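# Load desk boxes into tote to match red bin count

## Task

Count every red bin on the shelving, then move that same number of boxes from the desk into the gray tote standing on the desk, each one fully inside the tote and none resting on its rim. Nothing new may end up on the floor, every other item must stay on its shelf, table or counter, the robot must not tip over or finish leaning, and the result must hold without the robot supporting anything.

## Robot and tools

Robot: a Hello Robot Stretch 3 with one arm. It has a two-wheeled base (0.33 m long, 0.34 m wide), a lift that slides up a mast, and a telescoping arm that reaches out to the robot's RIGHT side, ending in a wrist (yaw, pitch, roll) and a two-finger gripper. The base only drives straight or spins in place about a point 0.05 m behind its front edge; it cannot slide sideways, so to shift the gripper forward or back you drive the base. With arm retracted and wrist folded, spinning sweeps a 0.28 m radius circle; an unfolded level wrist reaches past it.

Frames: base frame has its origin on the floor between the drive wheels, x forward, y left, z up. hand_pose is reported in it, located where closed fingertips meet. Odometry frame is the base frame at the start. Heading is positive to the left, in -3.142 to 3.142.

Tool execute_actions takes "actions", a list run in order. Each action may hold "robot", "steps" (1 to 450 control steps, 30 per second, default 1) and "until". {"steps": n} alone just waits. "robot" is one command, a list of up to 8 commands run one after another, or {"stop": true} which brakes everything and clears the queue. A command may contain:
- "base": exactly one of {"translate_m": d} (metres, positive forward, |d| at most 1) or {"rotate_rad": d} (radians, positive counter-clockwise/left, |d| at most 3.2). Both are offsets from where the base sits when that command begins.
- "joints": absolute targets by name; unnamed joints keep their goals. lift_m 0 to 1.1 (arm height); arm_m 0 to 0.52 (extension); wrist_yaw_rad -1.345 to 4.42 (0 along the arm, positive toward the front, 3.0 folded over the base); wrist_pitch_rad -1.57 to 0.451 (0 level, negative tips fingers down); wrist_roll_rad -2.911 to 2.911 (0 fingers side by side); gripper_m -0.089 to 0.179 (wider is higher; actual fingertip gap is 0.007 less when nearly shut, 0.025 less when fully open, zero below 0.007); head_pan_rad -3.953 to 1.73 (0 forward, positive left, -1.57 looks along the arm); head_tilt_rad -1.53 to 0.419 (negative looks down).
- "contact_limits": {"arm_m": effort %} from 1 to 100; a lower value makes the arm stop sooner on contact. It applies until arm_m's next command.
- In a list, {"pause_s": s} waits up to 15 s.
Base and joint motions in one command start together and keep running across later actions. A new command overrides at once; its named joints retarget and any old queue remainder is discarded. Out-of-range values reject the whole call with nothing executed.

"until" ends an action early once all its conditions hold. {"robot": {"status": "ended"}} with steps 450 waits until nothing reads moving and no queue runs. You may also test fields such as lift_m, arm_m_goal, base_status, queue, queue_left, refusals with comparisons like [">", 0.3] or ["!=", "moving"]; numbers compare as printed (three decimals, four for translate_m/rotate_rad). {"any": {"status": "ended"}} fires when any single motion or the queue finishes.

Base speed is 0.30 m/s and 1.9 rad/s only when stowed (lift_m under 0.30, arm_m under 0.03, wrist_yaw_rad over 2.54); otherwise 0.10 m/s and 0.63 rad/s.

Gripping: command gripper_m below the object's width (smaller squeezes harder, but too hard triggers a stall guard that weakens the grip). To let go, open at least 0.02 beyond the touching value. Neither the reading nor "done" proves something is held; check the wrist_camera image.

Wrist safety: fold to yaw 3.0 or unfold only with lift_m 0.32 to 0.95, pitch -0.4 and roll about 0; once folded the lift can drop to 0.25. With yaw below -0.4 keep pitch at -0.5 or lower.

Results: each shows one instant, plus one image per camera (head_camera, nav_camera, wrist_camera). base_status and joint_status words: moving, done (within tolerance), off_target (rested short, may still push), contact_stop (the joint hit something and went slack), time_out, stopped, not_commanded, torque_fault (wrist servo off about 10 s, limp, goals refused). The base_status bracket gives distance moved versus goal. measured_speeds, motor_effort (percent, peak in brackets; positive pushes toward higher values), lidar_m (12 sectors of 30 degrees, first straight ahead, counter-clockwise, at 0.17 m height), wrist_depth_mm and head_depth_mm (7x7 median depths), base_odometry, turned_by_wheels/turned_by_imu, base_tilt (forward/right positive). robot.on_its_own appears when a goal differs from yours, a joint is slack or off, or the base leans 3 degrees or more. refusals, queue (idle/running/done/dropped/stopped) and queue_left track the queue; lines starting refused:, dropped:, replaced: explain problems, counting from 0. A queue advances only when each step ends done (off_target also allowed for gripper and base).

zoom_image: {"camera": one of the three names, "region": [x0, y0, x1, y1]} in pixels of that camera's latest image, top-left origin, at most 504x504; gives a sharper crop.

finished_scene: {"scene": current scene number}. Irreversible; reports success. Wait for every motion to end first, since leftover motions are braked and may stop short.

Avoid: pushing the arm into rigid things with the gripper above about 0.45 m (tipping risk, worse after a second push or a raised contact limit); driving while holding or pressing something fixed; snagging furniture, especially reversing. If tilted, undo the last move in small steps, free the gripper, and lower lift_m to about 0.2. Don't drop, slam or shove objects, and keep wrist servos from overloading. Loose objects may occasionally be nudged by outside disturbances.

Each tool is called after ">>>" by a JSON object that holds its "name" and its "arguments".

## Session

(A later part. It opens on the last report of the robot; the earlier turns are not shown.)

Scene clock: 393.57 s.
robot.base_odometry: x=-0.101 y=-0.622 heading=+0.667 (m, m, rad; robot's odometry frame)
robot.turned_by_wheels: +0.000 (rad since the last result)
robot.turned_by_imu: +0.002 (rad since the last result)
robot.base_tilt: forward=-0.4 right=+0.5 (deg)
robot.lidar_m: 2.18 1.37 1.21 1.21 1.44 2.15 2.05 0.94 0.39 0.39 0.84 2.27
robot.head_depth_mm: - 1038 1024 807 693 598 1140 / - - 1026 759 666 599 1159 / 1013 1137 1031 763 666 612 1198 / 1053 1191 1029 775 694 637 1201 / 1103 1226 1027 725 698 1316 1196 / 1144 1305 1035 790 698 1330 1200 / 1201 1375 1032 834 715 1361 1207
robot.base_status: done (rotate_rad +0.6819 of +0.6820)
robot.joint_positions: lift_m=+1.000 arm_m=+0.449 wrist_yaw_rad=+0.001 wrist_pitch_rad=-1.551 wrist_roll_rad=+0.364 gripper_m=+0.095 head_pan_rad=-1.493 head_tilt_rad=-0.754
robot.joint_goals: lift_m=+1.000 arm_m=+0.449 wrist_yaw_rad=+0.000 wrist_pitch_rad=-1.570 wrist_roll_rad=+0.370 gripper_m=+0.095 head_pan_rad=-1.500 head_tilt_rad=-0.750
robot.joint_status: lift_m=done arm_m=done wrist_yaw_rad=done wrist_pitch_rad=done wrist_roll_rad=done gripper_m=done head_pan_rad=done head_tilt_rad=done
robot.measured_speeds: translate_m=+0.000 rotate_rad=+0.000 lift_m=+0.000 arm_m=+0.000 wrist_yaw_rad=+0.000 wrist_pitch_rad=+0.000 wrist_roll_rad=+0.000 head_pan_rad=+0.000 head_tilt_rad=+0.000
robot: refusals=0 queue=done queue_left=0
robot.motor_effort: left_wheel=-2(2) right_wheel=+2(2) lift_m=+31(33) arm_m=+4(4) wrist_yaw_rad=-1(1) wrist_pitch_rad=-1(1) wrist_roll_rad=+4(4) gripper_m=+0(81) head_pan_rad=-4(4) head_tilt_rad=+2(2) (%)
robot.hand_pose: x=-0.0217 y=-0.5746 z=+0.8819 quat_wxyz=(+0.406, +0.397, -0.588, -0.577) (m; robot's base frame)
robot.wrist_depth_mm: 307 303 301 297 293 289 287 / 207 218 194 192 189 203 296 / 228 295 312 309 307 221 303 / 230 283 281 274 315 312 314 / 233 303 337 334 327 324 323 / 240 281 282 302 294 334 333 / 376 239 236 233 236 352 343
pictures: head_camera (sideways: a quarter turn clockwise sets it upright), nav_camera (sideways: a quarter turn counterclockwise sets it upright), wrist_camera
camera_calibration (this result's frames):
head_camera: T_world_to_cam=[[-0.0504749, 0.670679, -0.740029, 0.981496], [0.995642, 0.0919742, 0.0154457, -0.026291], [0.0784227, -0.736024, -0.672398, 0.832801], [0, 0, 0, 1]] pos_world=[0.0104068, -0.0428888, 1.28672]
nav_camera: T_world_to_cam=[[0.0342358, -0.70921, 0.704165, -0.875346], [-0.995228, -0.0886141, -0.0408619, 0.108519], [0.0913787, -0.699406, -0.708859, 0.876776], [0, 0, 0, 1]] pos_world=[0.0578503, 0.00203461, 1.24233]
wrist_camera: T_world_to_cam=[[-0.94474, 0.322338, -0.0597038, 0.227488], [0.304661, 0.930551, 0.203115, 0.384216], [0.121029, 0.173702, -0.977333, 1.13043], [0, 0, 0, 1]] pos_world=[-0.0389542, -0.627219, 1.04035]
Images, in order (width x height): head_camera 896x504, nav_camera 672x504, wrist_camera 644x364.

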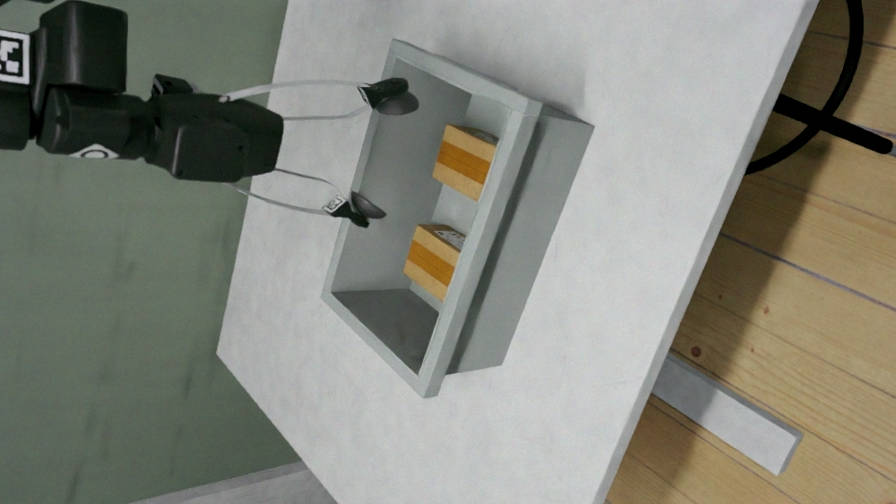

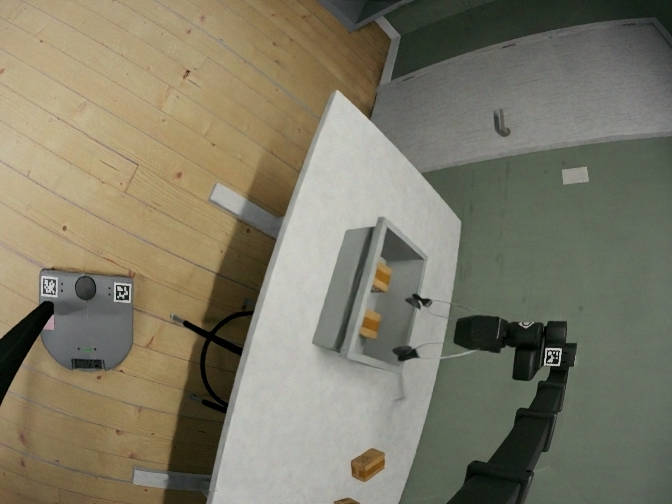

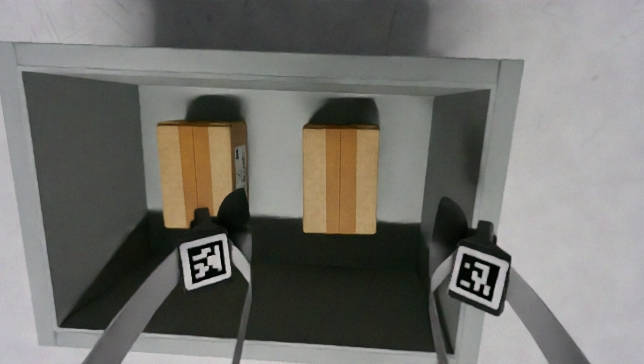

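>>> {"name": "execute_actions", "arguments": {"actions": [{"robot":[{"base":{"rotate_rad":-0.997},"joints":{"arm_m":0.5,"gripper_m":0.12,"wrist_roll_rad":0.36,"head_pan_rad":-1.6}},{"joints":{"lift_m":0.95}}],"steps":450,"until":{"robot":{"status":"ended"}}}]}}

Scene clock: 400.20 s.
robot.base_odometry: x=-0.101 y=-0.622 heading=-0.330 (m, m, rad; robot's odometry frame)
robot.turned_by_wheels: -0.997 (rad since the last result)
robot.turned_by_imu: -0.999 (rad since the last result)
robot.base_tilt: forward=-0.4 right=+0.5 (deg)
robot.lidar_m: 0.84 2.18 2.10 1.33 1.21 1.22 1.50 2.14 1.88 0.59 0.39 0.67
robot.head_depth_mm: 1549 - 1008 825 1580 1363 1197 / - 1686 1030 831 1477 1358 1199 / - 1555 1028 787 727 1366 1195 / 1218 1304 1031 811 697 1338 1200 / 1151 1242 1029 832 697 637 1199 / 1079 1194 1032 835 697 599 1174 / 1014 1114 1030 832 697 601 859
robot.base_status: done (rotate_rad -0.9969 of -0.9970)
robot.joint_positions: lift_m=+0.950 arm_m=+0.500 wrist_yaw_rad=+0.001 wrist_pitch_rad=-1.551 wrist_roll_rad=+0.364 gripper_m=+0.120 head_pan_rad=-1.593 head_tilt_rad=-0.754
robot.joint_goals: lift_m=+0.950 arm_m=+0.500 wrist_yaw_rad=+0.000 wrist_pitch_rad=-1.570 wrist_roll_rad=+0.360 gripper_m=+0.120 head_pan_rad=-1.600 head_tilt_rad=-0.750
robot.joint_status: lift_m=done arm_m=done wrist_yaw_rad=done wrist_pitch_rad=done wrist_roll_rad=done gripper_m=done head_pan_rad=done head_tilt_rad=done
robot.measured_speeds: translate_m=+0.000 rotate_rad=+0.000 lift_m=+0.000 arm_m=+0.000 wrist_yaw_rad=+0.000 wrist_pitch_rad=+0.000 wrist_roll_rad=+0.000 head_pan_rad=+0.000 head_tilt_rad=+0.000
robot: refusals=0 queue=done queue_left=0
robot.motor_effort: left_wheel=+2(9) right_wheel=-1(9) lift_m=+23(32) arm_m=+4(4) wrist_yaw_rad=-1(1) wrist_pitch_rad=-1(0) wrist_roll_rad=-3(4) gripper_m=+0(80) head_pan_rad=-4(17) head_tilt_rad=+2(3) (%)
robot.hand_pose: x=-0.0217 y=-0.6257 z=+0.8322 quat_wxyz=(+0.406, +0.397, -0.588, -0.577) (m; robot's base frame)
robot.wrist_depth_mm: 222 257 255 251 248 246 242 / 243 267 263 258 255 253 249 / 278 275 270 218 260 259 256 / 287 282 280 227 268 267 939 / 297 293 286 285 280 275 - / 309 305 299 293 291 - - / 318 316 310 305 302 - -
pictures: head_camera (sideways: a quarter turn clockwise sets it upright), nav_camera (sideways: a quarter turn counterclockwise sets it upright), wrist_camera
camera_calibration (this result's frames):
head_camera: T_world_to_cam=[[0.0166686, 0.672365, -0.740032, 0.98109], [0.99985, -0.0077872, 0.0154456, -0.0263166], [0.00462233, -0.740178, -0.672395, 0.833247], [0, 0, 0, 1]] pos_world=[0.00610767, -0.0431045, 1.28672]
nav_camera: T_world_to_cam=[[-0.0366697, -0.709085, 0.704169, -0.874918], [-0.999103, 0.0110891, -0.0408619, 0.108542], [0.0211659, -0.705036, -0.708856, 0.8772], [0, 0, 0, 1]] pos_world=[0.0577952, -0.00313726, 1.24233]
wrist_camera: T_world_to_cam=[[-0.94474, 0.322338, -0.0597059, 0.240969], [0.304661, 0.930553, 0.203109, 0.441784], [0.121029, 0.173695, -0.977334, 1.09075], [0, 0, 0, 1]] pos_world=[-0.0389543, -0.678235, 0.990684]
Images, in order (width x height): head_camera 896x504, nav_camera 672x504, wrist_camera 644x364.

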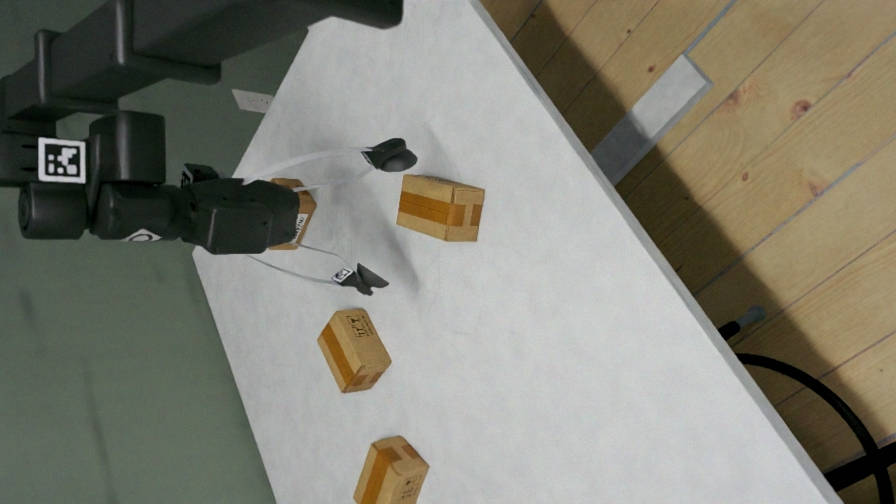

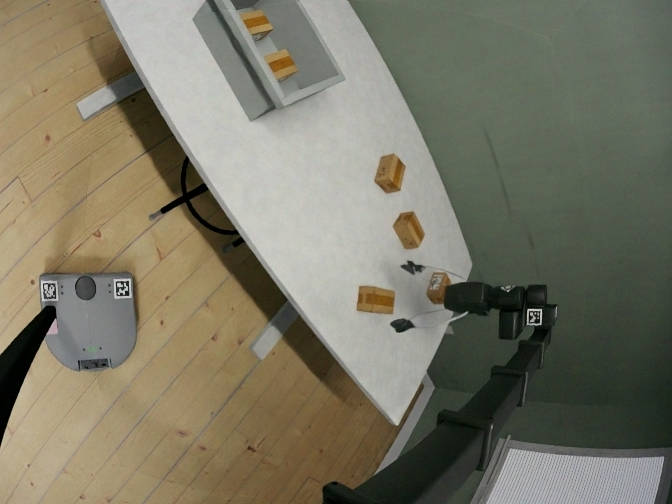

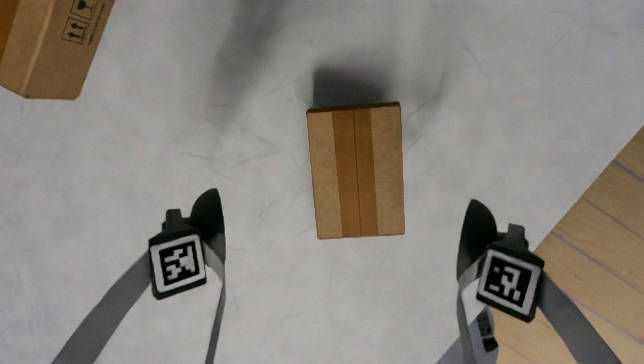

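>>> {"name": "execute_actions", "arguments": {"actions": [{"robot":[{"base":{"rotate_rad":-0.021},"joints":{"arm_m":0.512,"wrist_roll_rad":0.27}},{"joints":{"lift_m":0.87}}],"steps":450,"until":{"robot":{"status":"ended"}}}]}}

Scene clock: 412.27 s.
robot.base_odometry: x=-0.101 y=-0.622 heading=-0.351 (m, m, rad; robot's odometry frame)
robot.turned_by_wheels: -0.021 (rad since the last result)
robot.turned_by_imu: -0.020 (rad since the last result)
robot.base_tilt: forward=-0.3 right=+0.6 (deg)
robot.lidar_m: 0.84 2.27 2.15 1.34 1.21 1.22 1.47 2.14 1.94 0.94 0.39 0.67
robot.head_depth_mm: 1637 1924 - - 1548 1365 1190 / 1496 - 1027 829 1517 1357 1191 / 1344 - 1005 793 729 1359 1200 / 1254 1325 1029 788 697 1340 1199 / 1168 1262 1033 833 696 638 1204 / 1091 1196 1038 835 697 602 1184 / 1019 1128 1032 830 700 602 873
robot.base_status: done (rotate_rad -0.0209 of -0.0210)
robot.joint_positions: lift_m=+0.870 arm_m=+0.512 wrist_yaw_rad=+0.001 wrist_pitch_rad=-1.551 wrist_roll_rad=+0.277 gripper_m=+0.120 head_pan_rad=-1.593 head_tilt_rad=-0.754
robot.joint_goals: lift_m=+0.870 arm_m=+0.512 wrist_yaw_rad=+0.000 wrist_pitch_rad=-1.570 wrist_roll_rad=+0.270 gripper_m=+0.120 head_pan_rad=-1.600 head_tilt_rad=-0.750
robot.joint_status: lift_m=done arm_m=done wrist_yaw_rad=done wrist_pitch_rad=done wrist_roll_rad=done gripper_m=done head_pan_rad=done head_tilt_rad=done
robot.measured_speeds: translate_m=+0.000 rotate_rad=+0.000 lift_m=+0.000 arm_m=+0.000 wrist_yaw_rad=+0.000 wrist_pitch_rad=+0.000 wrist_roll_rad=+0.000 head_pan_rad=+0.000 head_tilt_rad=+0.000
robot: refusals=0 queue=done queue_left=0
robot.motor_effort: left_wheel=+2(11) right_wheel=-1(10) lift_m=+23(25) arm_m=+4(5) wrist_yaw_rad=-2(1) wrist_pitch_rad=+0(1) wrist_roll_rad=-5(4) gripper_m=+0(0) head_pan_rad=-3(3) head_tilt_rad=+2(3) (%)
robot.hand_pose: x=-0.0217 y=-0.6376 z=+0.7522 quat_wxyz=(+0.431, +0.422, -0.569, -0.559) (m; robot's base frame)
robot.wrist_depth_mm: 183 181 180 176 174 173 171 / 190 188 185 182 180 178 175 / 196 192 190 186 184 182 180 / 202 200 196 143 143 189 186 / 209 207 203 148 148 193 192 / 217 214 211 153 201 - 198 / 224 221 218 215 211 208 970
pictures: head_camera (sideways: a quarter turn clockwise sets it upright), nav_camera (sideways: a quarter turn counterclockwise sets it upright), wrist_camera
camera_calibration (this result's frames):
head_camera: T_world_to_cam=[[0.0166685, 0.672363, -0.740034, 0.981094], [0.99985, -0.00778714, 0.0154456, -0.0263165], [0.00462227, -0.740181, -0.672392, 0.833244], [0, 0, 0, 1]] pos_world=[0.00610767, -0.0431046, 1.28672]
nav_camera: T_world_to_cam=[[-0.0366696, -0.709082, 0.704171, -0.874921], [-0.999103, 0.011089, -0.0408619, 0.108542], [0.0211659, -0.705038, -0.708853, 0.877197], [0, 0, 0, 1]] pos_world=[0.0577952, -0.00313748, 1.24233]
wrist_camera: T_world_to_cam=[[-0.969393, 0.238549, -0.0580652, 0.184864], [0.222524, 0.953617, 0.202727, 0.482401], [0.103732, 0.183602, -0.977512, 1.02073], [0, 0, 0, 1]] pos_world=[-0.0340223, -0.691532, 0.910715]
Images, in order (width x height): head_camera 896x504, nav_camera 672x504, wrist_camera 644x364.

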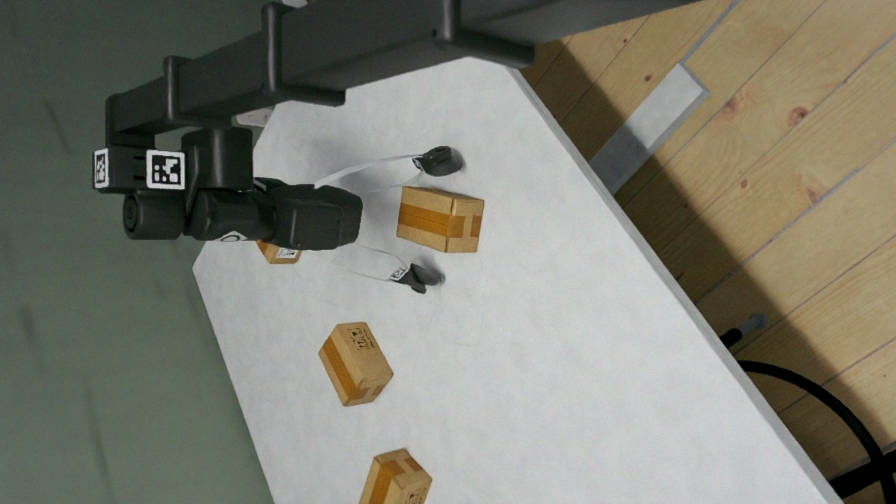

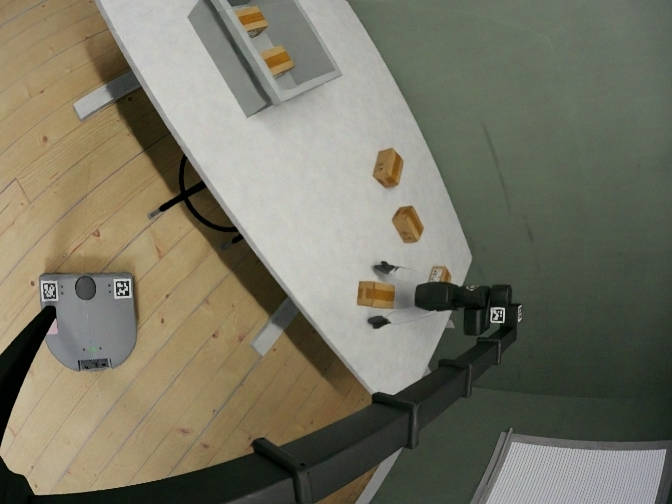

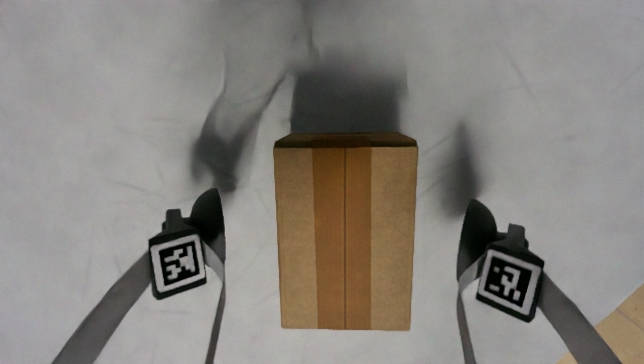

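>>> {"name": "execute_actions", "arguments": {"actions": [{"robot":[{"joints":{"gripper_m":0.02}},{"joints":{"lift_m":1.02}},{"base":{"rotate_rad":1.197},"joints":{"arm_m":0.495,"wrist_roll_rad":0.55,"head_pan_rad":-1.5}}],"steps":450,"until":{"robot":{"status":"ended"}}}]}}

Scene clock: 421.87 s.
robot.base_odometry: x=-0.101 y=-0.622 heading=+0.846 (m, m, rad; robot's odometry frame)
robot.turned_by_wheels: +1.197 (rad since the last result)
robot.turned_by_imu: +1.203 (rad since the last result)
robot.base_tilt: forward=-0.4 right=+0.6 (deg)
robot.lidar_m: 1.79 1.27 1.21 1.25 2.25 2.14 0.96 0.59 0.39 0.67 1.47 2.18
robot.head_depth_mm: 1006 1084 1024 737 649 600 908 / - 1147 988 779 665 600 1178 / 1101 1223 666 753 688 639 1200 / 1161 1276 1027 729 699 1307 1202 / 1240 1407 1034 829 698 1354 1203 / 1299 1486 1558 830 750 1367 1208 / 1388 1627 1900 833 1522 1369 1196
robot.base_status: done (rotate_rad +1.1969 of +1.1970)
robot.joint_positions: lift_m=+1.020 arm_m=+0.495 wrist_yaw_rad=+0.001 wrist_pitch_rad=-1.551 wrist_roll_rad=+0.544 gripper_m=+0.021 head_pan_rad=-1.507 head_tilt_rad=-0.754
robot.joint_goals: lift_m=+1.020 arm_m=+0.495 wrist_yaw_rad=+0.000 wrist_pitch_rad=-1.570 wrist_roll_rad=+0.550 gripper_m=+0.020 head_pan_rad=-1.500 head_tilt_rad=-0.750
robot.joint_status: lift_m=done arm_m=done wrist_yaw_rad=done wrist_pitch_rad=done wrist_roll_rad=done gripper_m=done head_pan_rad=done head_tilt_rad=done
robot.measured_speeds: translate_m=+0.000 rotate_rad=+0.000 lift_m=+0.000 arm_m=+0.000 wrist_yaw_rad=+0.000 wrist_pitch_rad=+0.000 wrist_roll_rad=+0.000 head_pan_rad=+0.000 head_tilt_rad=+0.000
robot: refusals=0 queue=done queue_left=0
robot.motor_effort: left_wheel=-1(7) right_wheel=+2(10) lift_m=+32(36) arm_m=-5(4) wrist_yaw_rad=-1(0) wrist_pitch_rad=-1(0) wrist_roll_rad=+4(5) gripper_m=-15(90) head_pan_rad=+5(15) head_tilt_rad=+2(2) (%)
robot.hand_pose: x=-0.0217 y=-0.6212 z=+0.9018 quat_wxyz=(+0.351, +0.344, -0.622, -0.610) (m; robot's base frame)
robot.wrist_depth_mm: 328 322 319 315 312 307 303 / 338 334 216 238 209 206 205 / 350 346 278 286 323 319 265 / 361 356 249 139 140 289 263 / 373 368 361 143 143 341 261 / 386 382 275 149 148 319 257 / 402 395 392 247 247 253 241
pictures: head_camera (sideways: a quarter turn clockwise sets it upright), nav_camera (sideways: a quarter turn counterclockwise sets it upright), wrist_camera
camera_calibration (this result's frames):
head_camera: T_world_to_cam=[[-0.0412145, 0.671279, -0.740058, 0.981478], [0.996816, 0.078229, 0.0154451, -0.0262973], [0.0682619, -0.737065, -0.672366, 0.832822], [0, 0, 0, 1]] pos_world=[0.00981465, -0.0429448, 1.28672]
nav_camera: T_world_to_cam=[[0.0244454, -0.709584, 0.704196, -0.875327], [-0.996355, -0.074876, -0.0408615, 0.108525], [0.081722, -0.700631, -0.708829, 0.876795], [0, 0, 0, 1]] pos_world=[0.0578736, 0.00131782, 1.24233]
wrist_camera: T_world_to_cam=[[-0.871774, 0.48585, -0.0629287, 0.34976], [0.46525, 0.861275, 0.204321, 0.382863], [0.153468, 0.148845, -0.976879, 1.14289], [0, 0, 0, 1]] pos_world=[-0.0486129, -0.669794, 1.06025]
Images, in order (width x height): head_camera 896x504, nav_camera 672x504, wrist_camera 644x364.

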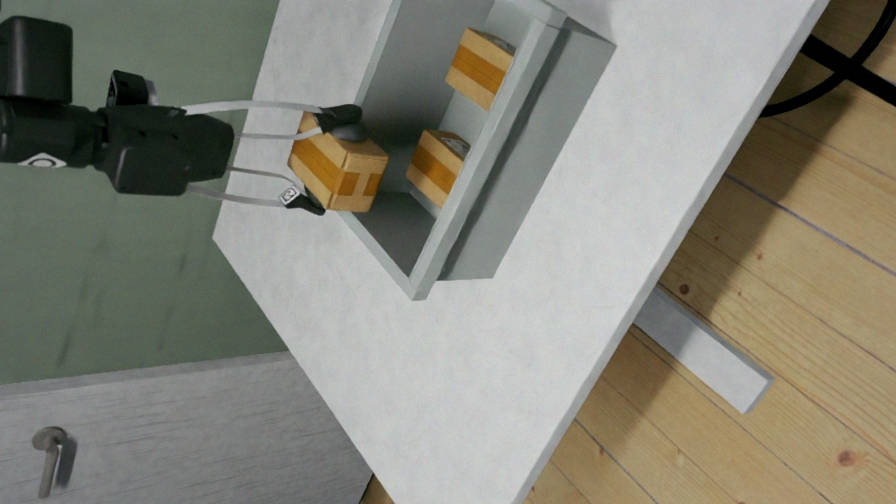

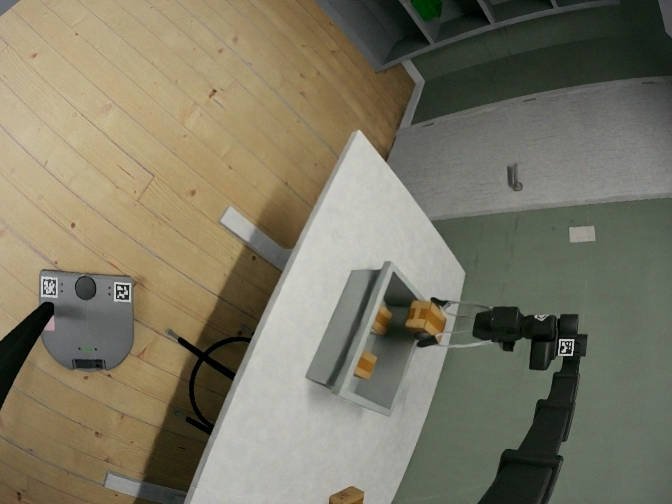

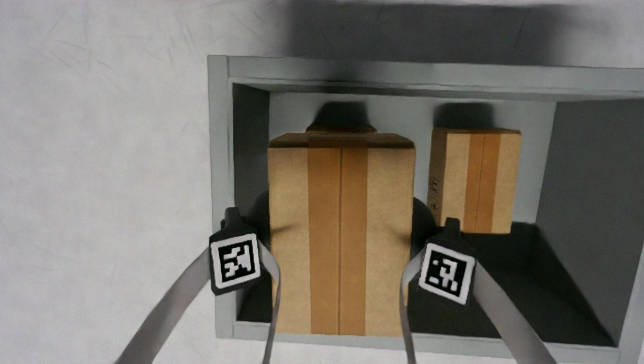

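>>> {"name": "execute_actions", "arguments": {"actions": [{"robot":[{"joints":{"lift_m":0.923}},{"joints":{"gripper_m":0.095}},{"joints":{"lift_m":1.0}}],"steps":450,"until":{"robot":{"status":"ended"}}}]}}

Scene clock: 428.03 s.
robot.base_odometry: x=-0.101 y=-0.622 heading=+0.846 (m, m, rad; robot's odometry frame)
robot.turned_by_wheels: +0.000 (rad since the last result)
robot.turned_by_imu: +0.001 (rad since the last result)
robot.base_tilt: forward=-0.3 right=+0.5 (deg)
robot.lidar_m: 1.78 1.27 1.21 1.24 2.24 2.14 0.95 0.59 0.39 0.67 1.47 2.18
robot.head_depth_mm: 983 1084 1029 736 648 600 910 / - 1147 1060 767 663 600 1181 / 1101 1210 1027 712 689 639 1199 / 1157 1280 1031 731 698 1323 1202 / 1226 1402 1026 833 697 1356 1198 / 1306 1487 1553 832 751 1371 1204 / 1383 1628 1890 834 1515 1363 1207
robot.base_status: done (rotate_rad +1.1969 of +1.1970)
robot.joint_positions: lift_m=+1.000 arm_m=+0.495 wrist_yaw_rad=+0.001 wrist_pitch_rad=-1.551 wrist_roll_rad=+0.544 gripper_m=+0.095 head_pan_rad=-1.507 head_tilt_rad=-0.754
robot.joint_goals: lift_m=+1.000 arm_m=+0.495 wrist_yaw_rad=+0.000 wrist_pitch_rad=-1.570 wrist_roll_rad=+0.550 gripper_m=+0.095 head_pan_rad=-1.500 head_tilt_rad=-0.750
robot.joint_status: lift_m=done arm_m=done wrist_yaw_rad=done wrist_pitch_rad=done wrist_roll_rad=done gripper_m=done head_pan_rad=done head_tilt_rad=done
robot.measured_speeds: translate_m=+0.000 rotate_rad=+0.000 lift_m=+0.000 arm_m=+0.000 wrist_yaw_rad=+0.000 wrist_pitch_rad=+0.000 wrist_roll_rad=+0.000 head_pan_rad=+0.000 head_tilt_rad=+0.000
robot: refusals=0 queue=done queue_left=0
robot.motor_effort: left_wheel=-2(1) right_wheel=+3(3) lift_m=+31(32) arm_m=-5(5) wrist_yaw_rad=-2(1) wrist_pitch_rad=+0(1) wrist_roll_rad=+4(4) gripper_m=+0(79) head_pan_rad=+5(5) head_tilt_rad=+2(2) (%)
robot.hand_pose: x=-0.0217 y=-0.6210 z=+0.8819 quat_wxyz=(+0.351, +0.344, -0.621, -0.610) (m; robot's base frame)
robot.wrist_depth_mm: 311 305 302 298 294 290 288 / 316 313 195 192 190 187 185 / 327 325 243 217 306 299 265 / 339 337 250 221 315 267 263 / 350 349 317 230 326 319 261 / 363 360 266 301 307 319 259 / 380 372 234 234 237 241 236
pictures: head_camera (sideways: a quarter turn clockwise sets it upright), nav_camera (sideways: a quarter turn counterclockwise sets it upright), wrist_camera
camera_calibration (this result's frames):
head_camera: T_world_to_cam=[[-0.0412143, 0.671279, -0.740058, 0.981478], [0.996816, 0.0782287, 0.0154451, -0.0262973], [0.0682617, -0.737065, -0.672366, 0.832822], [0, 0, 0, 1]] pos_world=[0.00981464, -0.0429448, 1.28672]
nav_camera: T_world_to_cam=[[0.0244453, -0.709584, 0.704196, -0.875326], [-0.996355, -0.0748757, -0.0408615, 0.108525], [0.0817219, -0.700631, -0.708829, 0.876796], [0, 0, 0, 1]] pos_world=[0.0578736, 0.00131781, 1.24233]
wrist_camera: T_world_to_cam=[[-0.871734, 0.485969, -0.0625597, 0.348149], [0.465321, 0.861081, 0.204977, 0.386056], [0.153482, 0.149575, -0.976765, 1.12372], [0, 0, 0, 1]] pos_world=[-0.0486172, -0.669696, 1.04026]
Images, in order (width x height): head_camera 896x504, nav_camera 672x504, wrist_camera 644x364.

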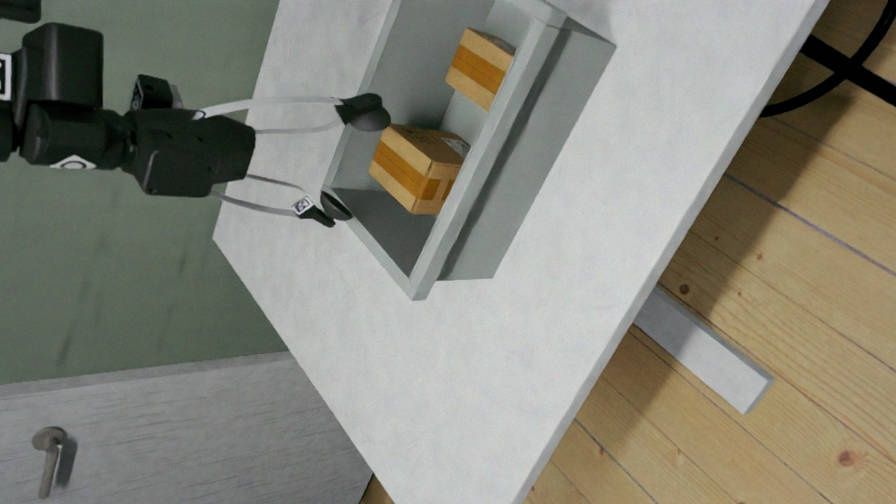

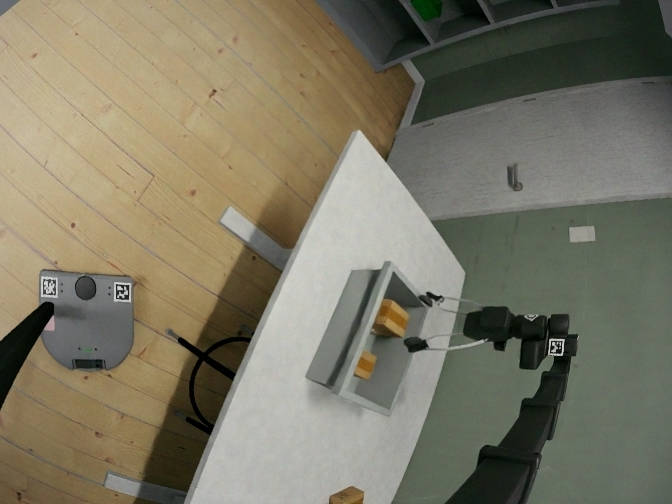

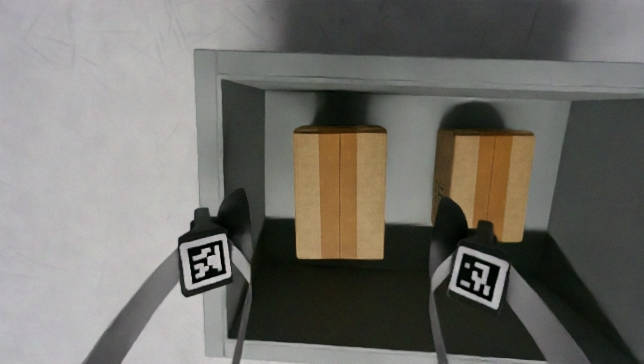

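>>> {"name": "execute_actions", "arguments": {"actions": [{"robot":[{"base":{"rotate_rad":-0.325},"joints":{"arm_m":0.518,"gripper_m":0.12,"wrist_roll_rad":1.76,"head_pan_rad":-1.7}},{"base":{"translate_m":-0.504}}],"steps":450,"until":{"robot":{"translate_m":["<",-0.25]}}},{"robot":{"joints":{"lift_m":0.95}},"steps":450,"until":{"robot":{"status":"ended"}}}]}}

Scene clock: 461.77 s.
robot.base_odometry: x=-0.538 y=-0.873 heading=+0.521 (m, m, rad; robot's odometry frame)
robot.turned_by_wheels: -0.325 (rad since the last result)
robot.turned_by_imu: -0.325 (rad since the last result)
robot.base_tilt: forward=-0.4 right=+0.5 (deg)
robot.lidar_m: 2.68 1.60 1.30 1.29 1.42 1.66 1.64 1.25 0.59 1.01 0.52 0.59
robot.head_depth_mm: 866 946 - 771 695 601 536 / 850 - 1025 798 694 600 545 / - 987 1028 832 698 598 546 / - - 1033 809 696 600 546 / 891 998 1034 791 698 601 556 / 899 1013 1033 807 698 602 558 / 909 1026 1030 815 699 602 558
robot.base_status: done (translate_m -0.5040 of -0.5040)
robot.joint_positions: lift_m=+0.950 arm_m=+0.518 wrist_yaw_rad=+0.001 wrist_pitch_rad=-1.550 wrist_roll_rad=+1.754 gripper_m=+0.120 head_pan_rad=-1.693 head_tilt_rad=-0.754
robot.joint_goals: lift_m=+0.950 arm_m=+0.518 wrist_yaw_rad=+0.000 wrist_pitch_rad=-1.570 wrist_roll_rad=+1.760 gripper_m=+0.120 head_pan_rad=-1.700 head_tilt_rad=-0.750
robot.joint_status: lift_m=done arm_m=done wrist_yaw_rad=done wrist_pitch_rad=done wrist_roll_rad=done gripper_m=done head_pan_rad=done head_tilt_rad=done
robot.measured_speeds: translate_m=+0.000 rotate_rad=+0.000 lift_m=+0.000 arm_m=+0.000 wrist_yaw_rad=+0.000 wrist_pitch_rad=+0.000 wrist_roll_rad=+0.000 head_pan_rad=+0.000 head_tilt_rad=+0.000
robot: refusals=0 queue=done queue_left=0
robot.motor_effort: left_wheel=+4(10) right_wheel=-2(9) lift_m=+23(32) arm_m=+4(3) wrist_yaw_rad=-2(1) wrist_pitch_rad=-1(0) wrist_roll_rad=+4(5) gripper_m=+0(80) head_pan_rad=-4(27) head_tilt_rad=+2(2) (%)
robot.hand_pose: x=-0.0215 y=-0.6435 z=+0.8322 quat_wxyz=(-0.065, -0.064, -0.711, -0.697) (m; robot's base frame)
robot.wrist_depth_mm: 262 259 254 251 247 243 242 / 269 265 261 260 254 252 248 / 278 275 271 265 263 259 256 / 288 285 279 227 269 269 263 / 298 293 288 233 278 273 271 / 309 305 298 295 291 - 281 / 319 317 310 305 302 295 288
pictures: head_camera (sideways: a quarter turn clockwise sets it upright), nav_camera (sideways: a quarter turn counterclockwise sets it upright), wrist_camera
camera_calibration (this result's frames):
head_camera: T_world_to_cam=[[0.0836357, 0.667319, -0.740061, 0.980721], [0.994089, -0.107462, 0.015445, -0.0262806], [-0.0692215, -0.736979, -0.672362, 0.833655], [0, 0, 0, 1]] pos_world=[0.00180878, -0.0428911, 1.28672]
nav_camera: T_world_to_cam=[[-0.107199, -0.701862, 0.7042, -0.874528], [-0.993017, 0.110671, -0.0408614, 0.108504], [-0.0492558, -0.703663, -0.708825, 0.87759], [0, 0, 0, 1]] pos_world=[0.0572243, -0.00827972, 1.24233]
wrist_camera: T_world_to_cam=[[0.14773, 0.986265, -0.0738762, 0.709426], [0.966342, -0.128032, 0.223139, -0.225283], [0.210616, -0.104354, -0.971983, 0.912367], [0, 0, 0, 1]] pos_world=[-0.0792622, -0.633316, 0.989484]
Images, in order (width x height): head_camera 896x504, nav_camera 672x504, wrist_camera 644x364.

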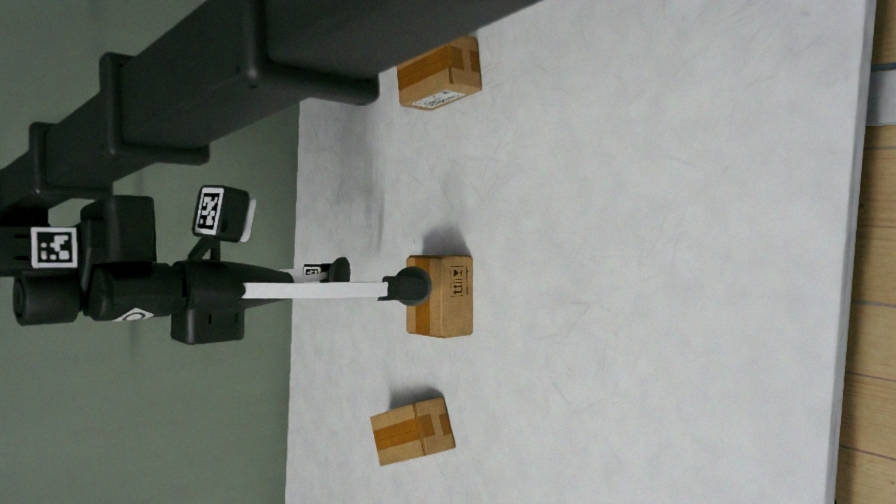

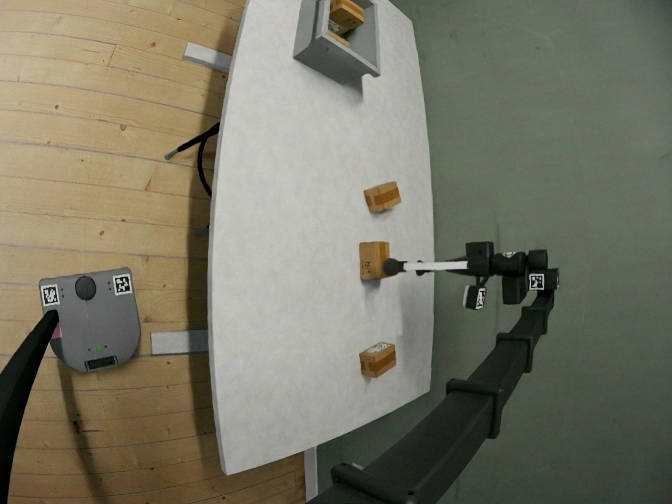

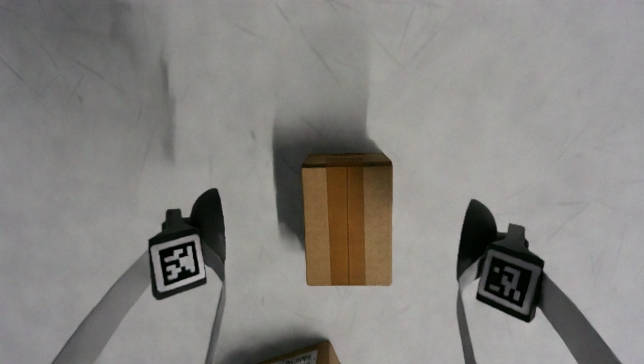

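>>> {"name": "execute_actions", "arguments": {"actions": [{"robot":[{"base":{"translate_m":0.022},"joints":{"lift_m":0.87}}],"steps":450,"until":{"robot":{"status":"ended"}}}]}}

Scene clock: 468.20 s.
robot.base_odometry: x=-0.519 y=-0.862 heading=+0.521 (m, m, rad; robot's odometry frame)
robot.turned_by_wheels: +0.000 (rad since the last result)
robot.turned_by_imu: +0.001 (rad since the last result)
robot.base_tilt: forward=-0.4 right=+0.6 (deg)
robot.lidar_m: 2.67 1.59 1.30 1.29 1.41 1.68 1.67 1.26 0.60 1.02 0.51 0.58
robot.head_depth_mm: 870 981 1046 - - 588 551 / 881 977 - - 688 598 546 / 884 - 997 831 696 598 544 / 878 - 997 788 698 600 556 / 895 1009 994 810 697 600 557 / 904 1017 1032 806 697 601 557 / 910 1025 1034 831 699 600 956
robot.base_status: done (translate_m +0.0220 of +0.0220)
robot.joint_positions: lift_m=+0.870 arm_m=+0.518 wrist_yaw_rad=+0.001 wrist_pitch_rad=-1.550 wrist_roll_rad=+1.754 gripper_m=+0.120 head_pan_rad=-1.693 head_tilt_rad=-0.754
robot.joint_goals: lift_m=+0.870 arm_m=+0.518 wrist_yaw_rad=+0.000 wrist_pitch_rad=-1.570 wrist_roll_rad=+1.760 gripper_m=+0.120 head_pan_rad=-1.700 head_tilt_rad=-0.750
robot.joint_status: lift_m=done arm_m=done wrist_yaw_rad=done wrist_pitch_rad=done wrist_roll_rad=done gripper_m=done head_pan_rad=done head_tilt_rad=done
robot.measured_speeds: translate_m=+0.000 rotate_rad=+0.000 lift_m=+0.000 arm_m=+0.000 wrist_yaw_rad=+0.000 wrist_pitch_rad=+0.000 wrist_roll_rad=+0.000 head_pan_rad=+0.000 head_tilt_rad=+0.000
robot: refusals=0 queue=done queue_left=0
robot.motor_effort: left_wheel=+3(7) right_wheel=-2(6) lift_m=+23(23) arm_m=+4(4) wrist_yaw_rad=+0(2) wrist_pitch_rad=+0(1) wrist_roll_rad=+4(4) gripper_m=+0(1) head_pan_rad=-4(4) head_tilt_rad=+2(2) (%)
robot.hand_pose: x=-0.0215 y=-0.6436 z=+0.7522 quat_wxyz=(-0.065, -0.064, -0.711, -0.697) (m; robot's base frame)
robot.wrist_depth_mm: 183 181 179 177 174 172 170 / 190 188 185 182 180 178 175 / 196 193 190 185 184 183 180 / 202 201 197 142 143 187 186 / 209 206 203 147 148 192 193 / 217 215 211 153 200 - 198 / 225 223 218 215 211 207 204
pictures: head_camera (sideways: a quarter turn clockwise sets it upright), nav_camera (sideways: a quarter turn counterclockwise sets it upright), wrist_camera
camera_calibration (this result's frames):
head_camera: T_world_to_cam=[[0.0836497, 0.667317, -0.740061, 0.980721], [0.994087, -0.107482, 0.015445, -0.0262806], [-0.0692368, -0.736977, -0.672362, 0.833655], [0, 0, 0, 1]] pos_world=[0.00180789, -0.042891, 1.28672]
nav_camera: T_world_to_cam=[[-0.107214, -0.70186, 0.7042, -0.874528], [-0.993014, 0.110692, -0.0408614, 0.108504], [-0.0492705, -0.703662, -0.708825, 0.87759], [0, 0, 0, 1]] pos_world=[0.0572241, -0.00828079, 1.24233]
wrist_camera: T_world_to_cam=[[0.147746, 0.986252, -0.074018, 0.703652], [0.96634, -0.128016, 0.223158, -0.207442], [0.210614, -0.104497, -0.971968, 0.834507], [0, 0, 0, 1]] pos_world=[-0.0792621, -0.63333, 0.909489]
Images, in order (width x height): head_camera 896x504, nav_camera 672x504, wrist_camera 644x364.

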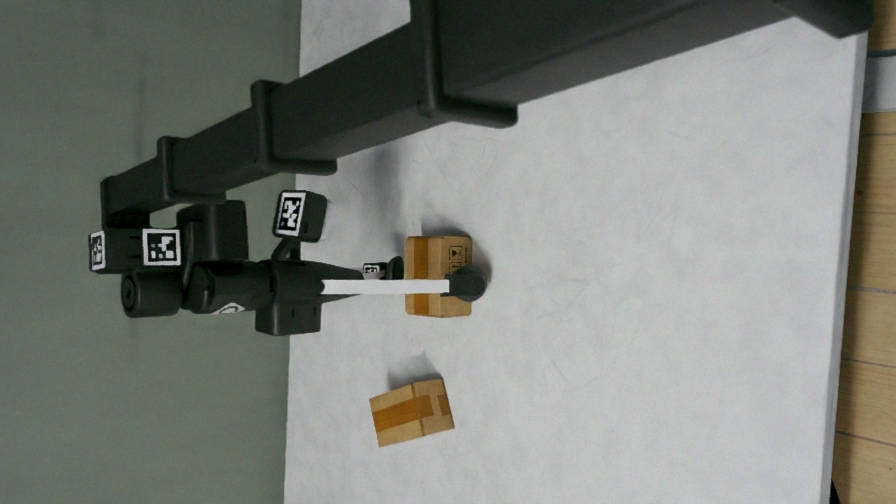

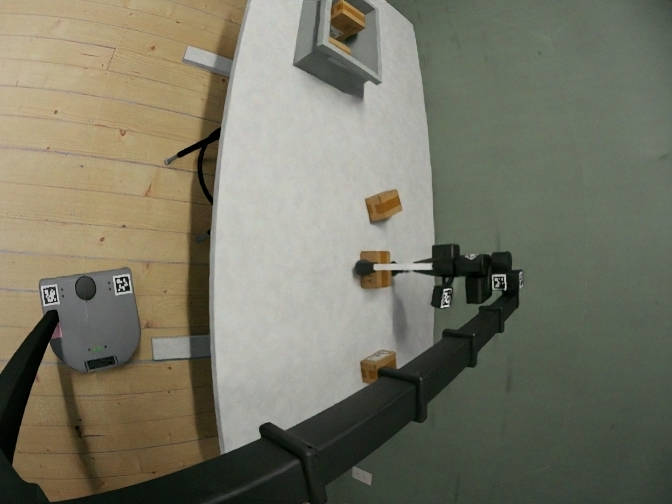

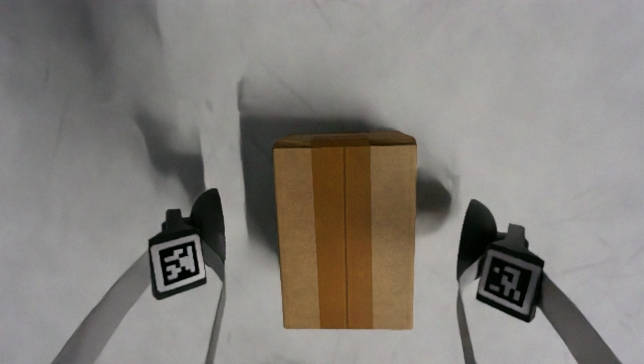

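>>> {"name": "execute_actions", "arguments": {"actions": [{"robot":[{"joints":{"gripper_m":0.02}},{"joints":{"lift_m":1.02}}],"steps":450,"until":{"robot":{"lift_m":[">",0.93]}}},{"robot":[{"base":{"translate_m":0.282},"joints":{"lift_m":1.02,"arm_m":0.503,"wrist_roll_rad":0.69,"head_pan_rad":-1.5}},{"base":{"rotate_rad":0.4645}}],"steps":450,"until":{"robot":{"status":"ended"}}}]}}

Scene clock: 481.10 s.
robot.base_odometry: x=-0.275 y=-0.722 heading=+0.985 (m, m, rad; robot's odometry frame)
robot.turned_by_wheels: +0.464 (rad since the last result)
robot.turned_by_imu: +0.469 (rad since the last result)
robot.base_tilt: forward=-0.5 right=+0.5 (deg)
robot.lidar_m: 1.61 1.26 1.24 1.33 1.97 1.94 0.79 0.78 0.51 0.41 0.98 2.39
robot.head_depth_mm: 1020 1111 1024 807 698 600 545 / - 1190 1009 762 695 601 1161 / 1161 1263 677 752 698 623 1153 / 1255 1344 854 756 694 1309 1202 / 1369 1511 882 789 712 1378 1201 / 1486 1705 1036 833 1483 1366 1205 / 1626 1927 1032 857 1597 1366 1206
robot.base_status: done (rotate_rad +0.4644 of +0.4645)
robot.joint_positions: lift_m=+1.020 arm_m=+0.503 wrist_yaw_rad=+0.001 wrist_pitch_rad=-1.549 wrist_roll_rad=+0.696 gripper_m=+0.021 head_pan_rad=-1.507 head_tilt_rad=-0.754
robot.joint_goals: lift_m=+1.020 arm_m=+0.503 wrist_yaw_rad=+0.000 wrist_pitch_rad=-1.570 wrist_roll_rad=+0.690 gripper_m=+0.020 head_pan_rad=-1.500 head_tilt_rad=-0.750
robot.joint_status: lift_m=done arm_m=done wrist_yaw_rad=done wrist_pitch_rad=done wrist_roll_rad=done gripper_m=done head_pan_rad=done head_tilt_rad=done
robot.measured_speeds: translate_m=+0.000 rotate_rad=+0.000 lift_m=+0.000 arm_m=+0.000 wrist_yaw_rad=+0.000 wrist_pitch_rad=+0.000 wrist_roll_rad=+0.000 head_pan_rad=+0.000 head_tilt_rad=+0.000
robot: refusals=0 queue=done queue_left=0
robot.motor_effort: left_wheel=-1(9) right_wheel=+2(11) lift_m=+32(32) arm_m=-4(4) wrist_yaw_rad=-2(1) wrist_pitch_rad=-1(1) wrist_roll_rad=-4(5) gripper_m=-16(90) head_pan_rad=+5(25) head_tilt_rad=+2(2) (%)
robot.hand_pose: x=-0.0217 y=-0.6295 z=+0.9018 quat_wxyz=(+0.303, +0.296, -0.647, -0.634) (m; robot's base frame)
robot.wrist_depth_mm: 328 323 320 316 310 309 305 / 222 265 233 212 209 312 312 / 241 281 333 286 284 320 318 / 248 251 249 139 188 329 331 / 256 286 254 144 143 346 341 / 384 291 287 149 148 355 352 / 400 394 257 248 246 370 364
pictures: head_camera (sideways: a quarter turn clockwise sets it upright), nav_camera (sideways: a quarter turn counterclockwise sets it upright), wrist_camera
camera_calibration (this result's frames):
head_camera: T_world_to_cam=[[-0.0411668, 0.671278, -0.740061, 0.981482], [0.996821, 0.0781587, 0.015445, -0.0262972], [0.0682101, -0.737073, -0.672362, 0.832817], [0, 0, 0, 1]] pos_world=[0.00981163, -0.0429451, 1.28672]
nav_camera: T_world_to_cam=[[0.0243951, -0.709582, 0.7042, -0.875331], [-0.996361, -0.0748059, -0.0408614, 0.108525], [0.0816728, -0.70064, -0.708825, 0.876791], [0, 0, 0, 1]] pos_world=[0.0578737, 0.00131385, 1.24233]
wrist_camera: T_world_to_cam=[[-0.787605, 0.612597, -0.0663497, 0.438512], [0.590158, 0.78092, 0.204639, 0.341872], [0.177175, 0.122018, -0.976586, 1.12747], [0, 0, 0, 1]] pos_world=[-0.0561432, -0.673177, 1.0602]
Images, in order (width x height): head_camera 896x504, nav_camera 672x504, wrist_camera 644x364.

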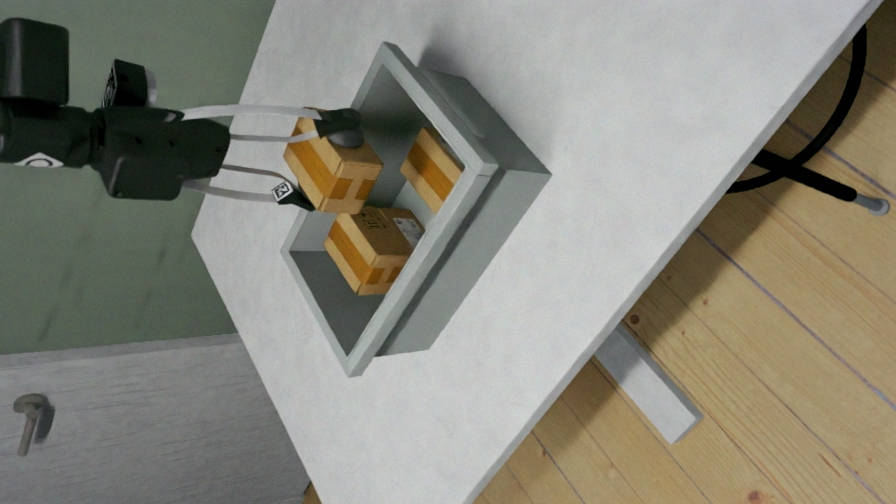

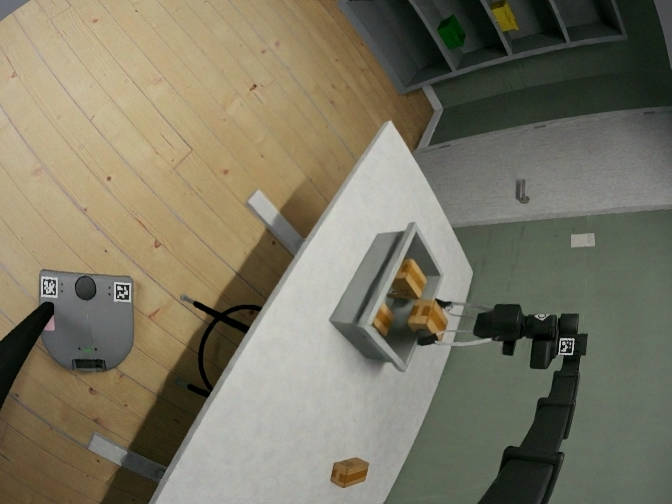

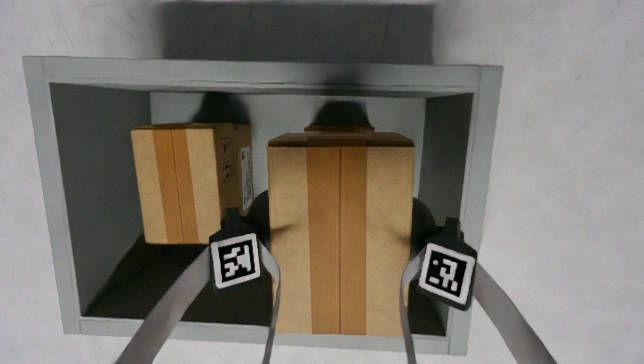

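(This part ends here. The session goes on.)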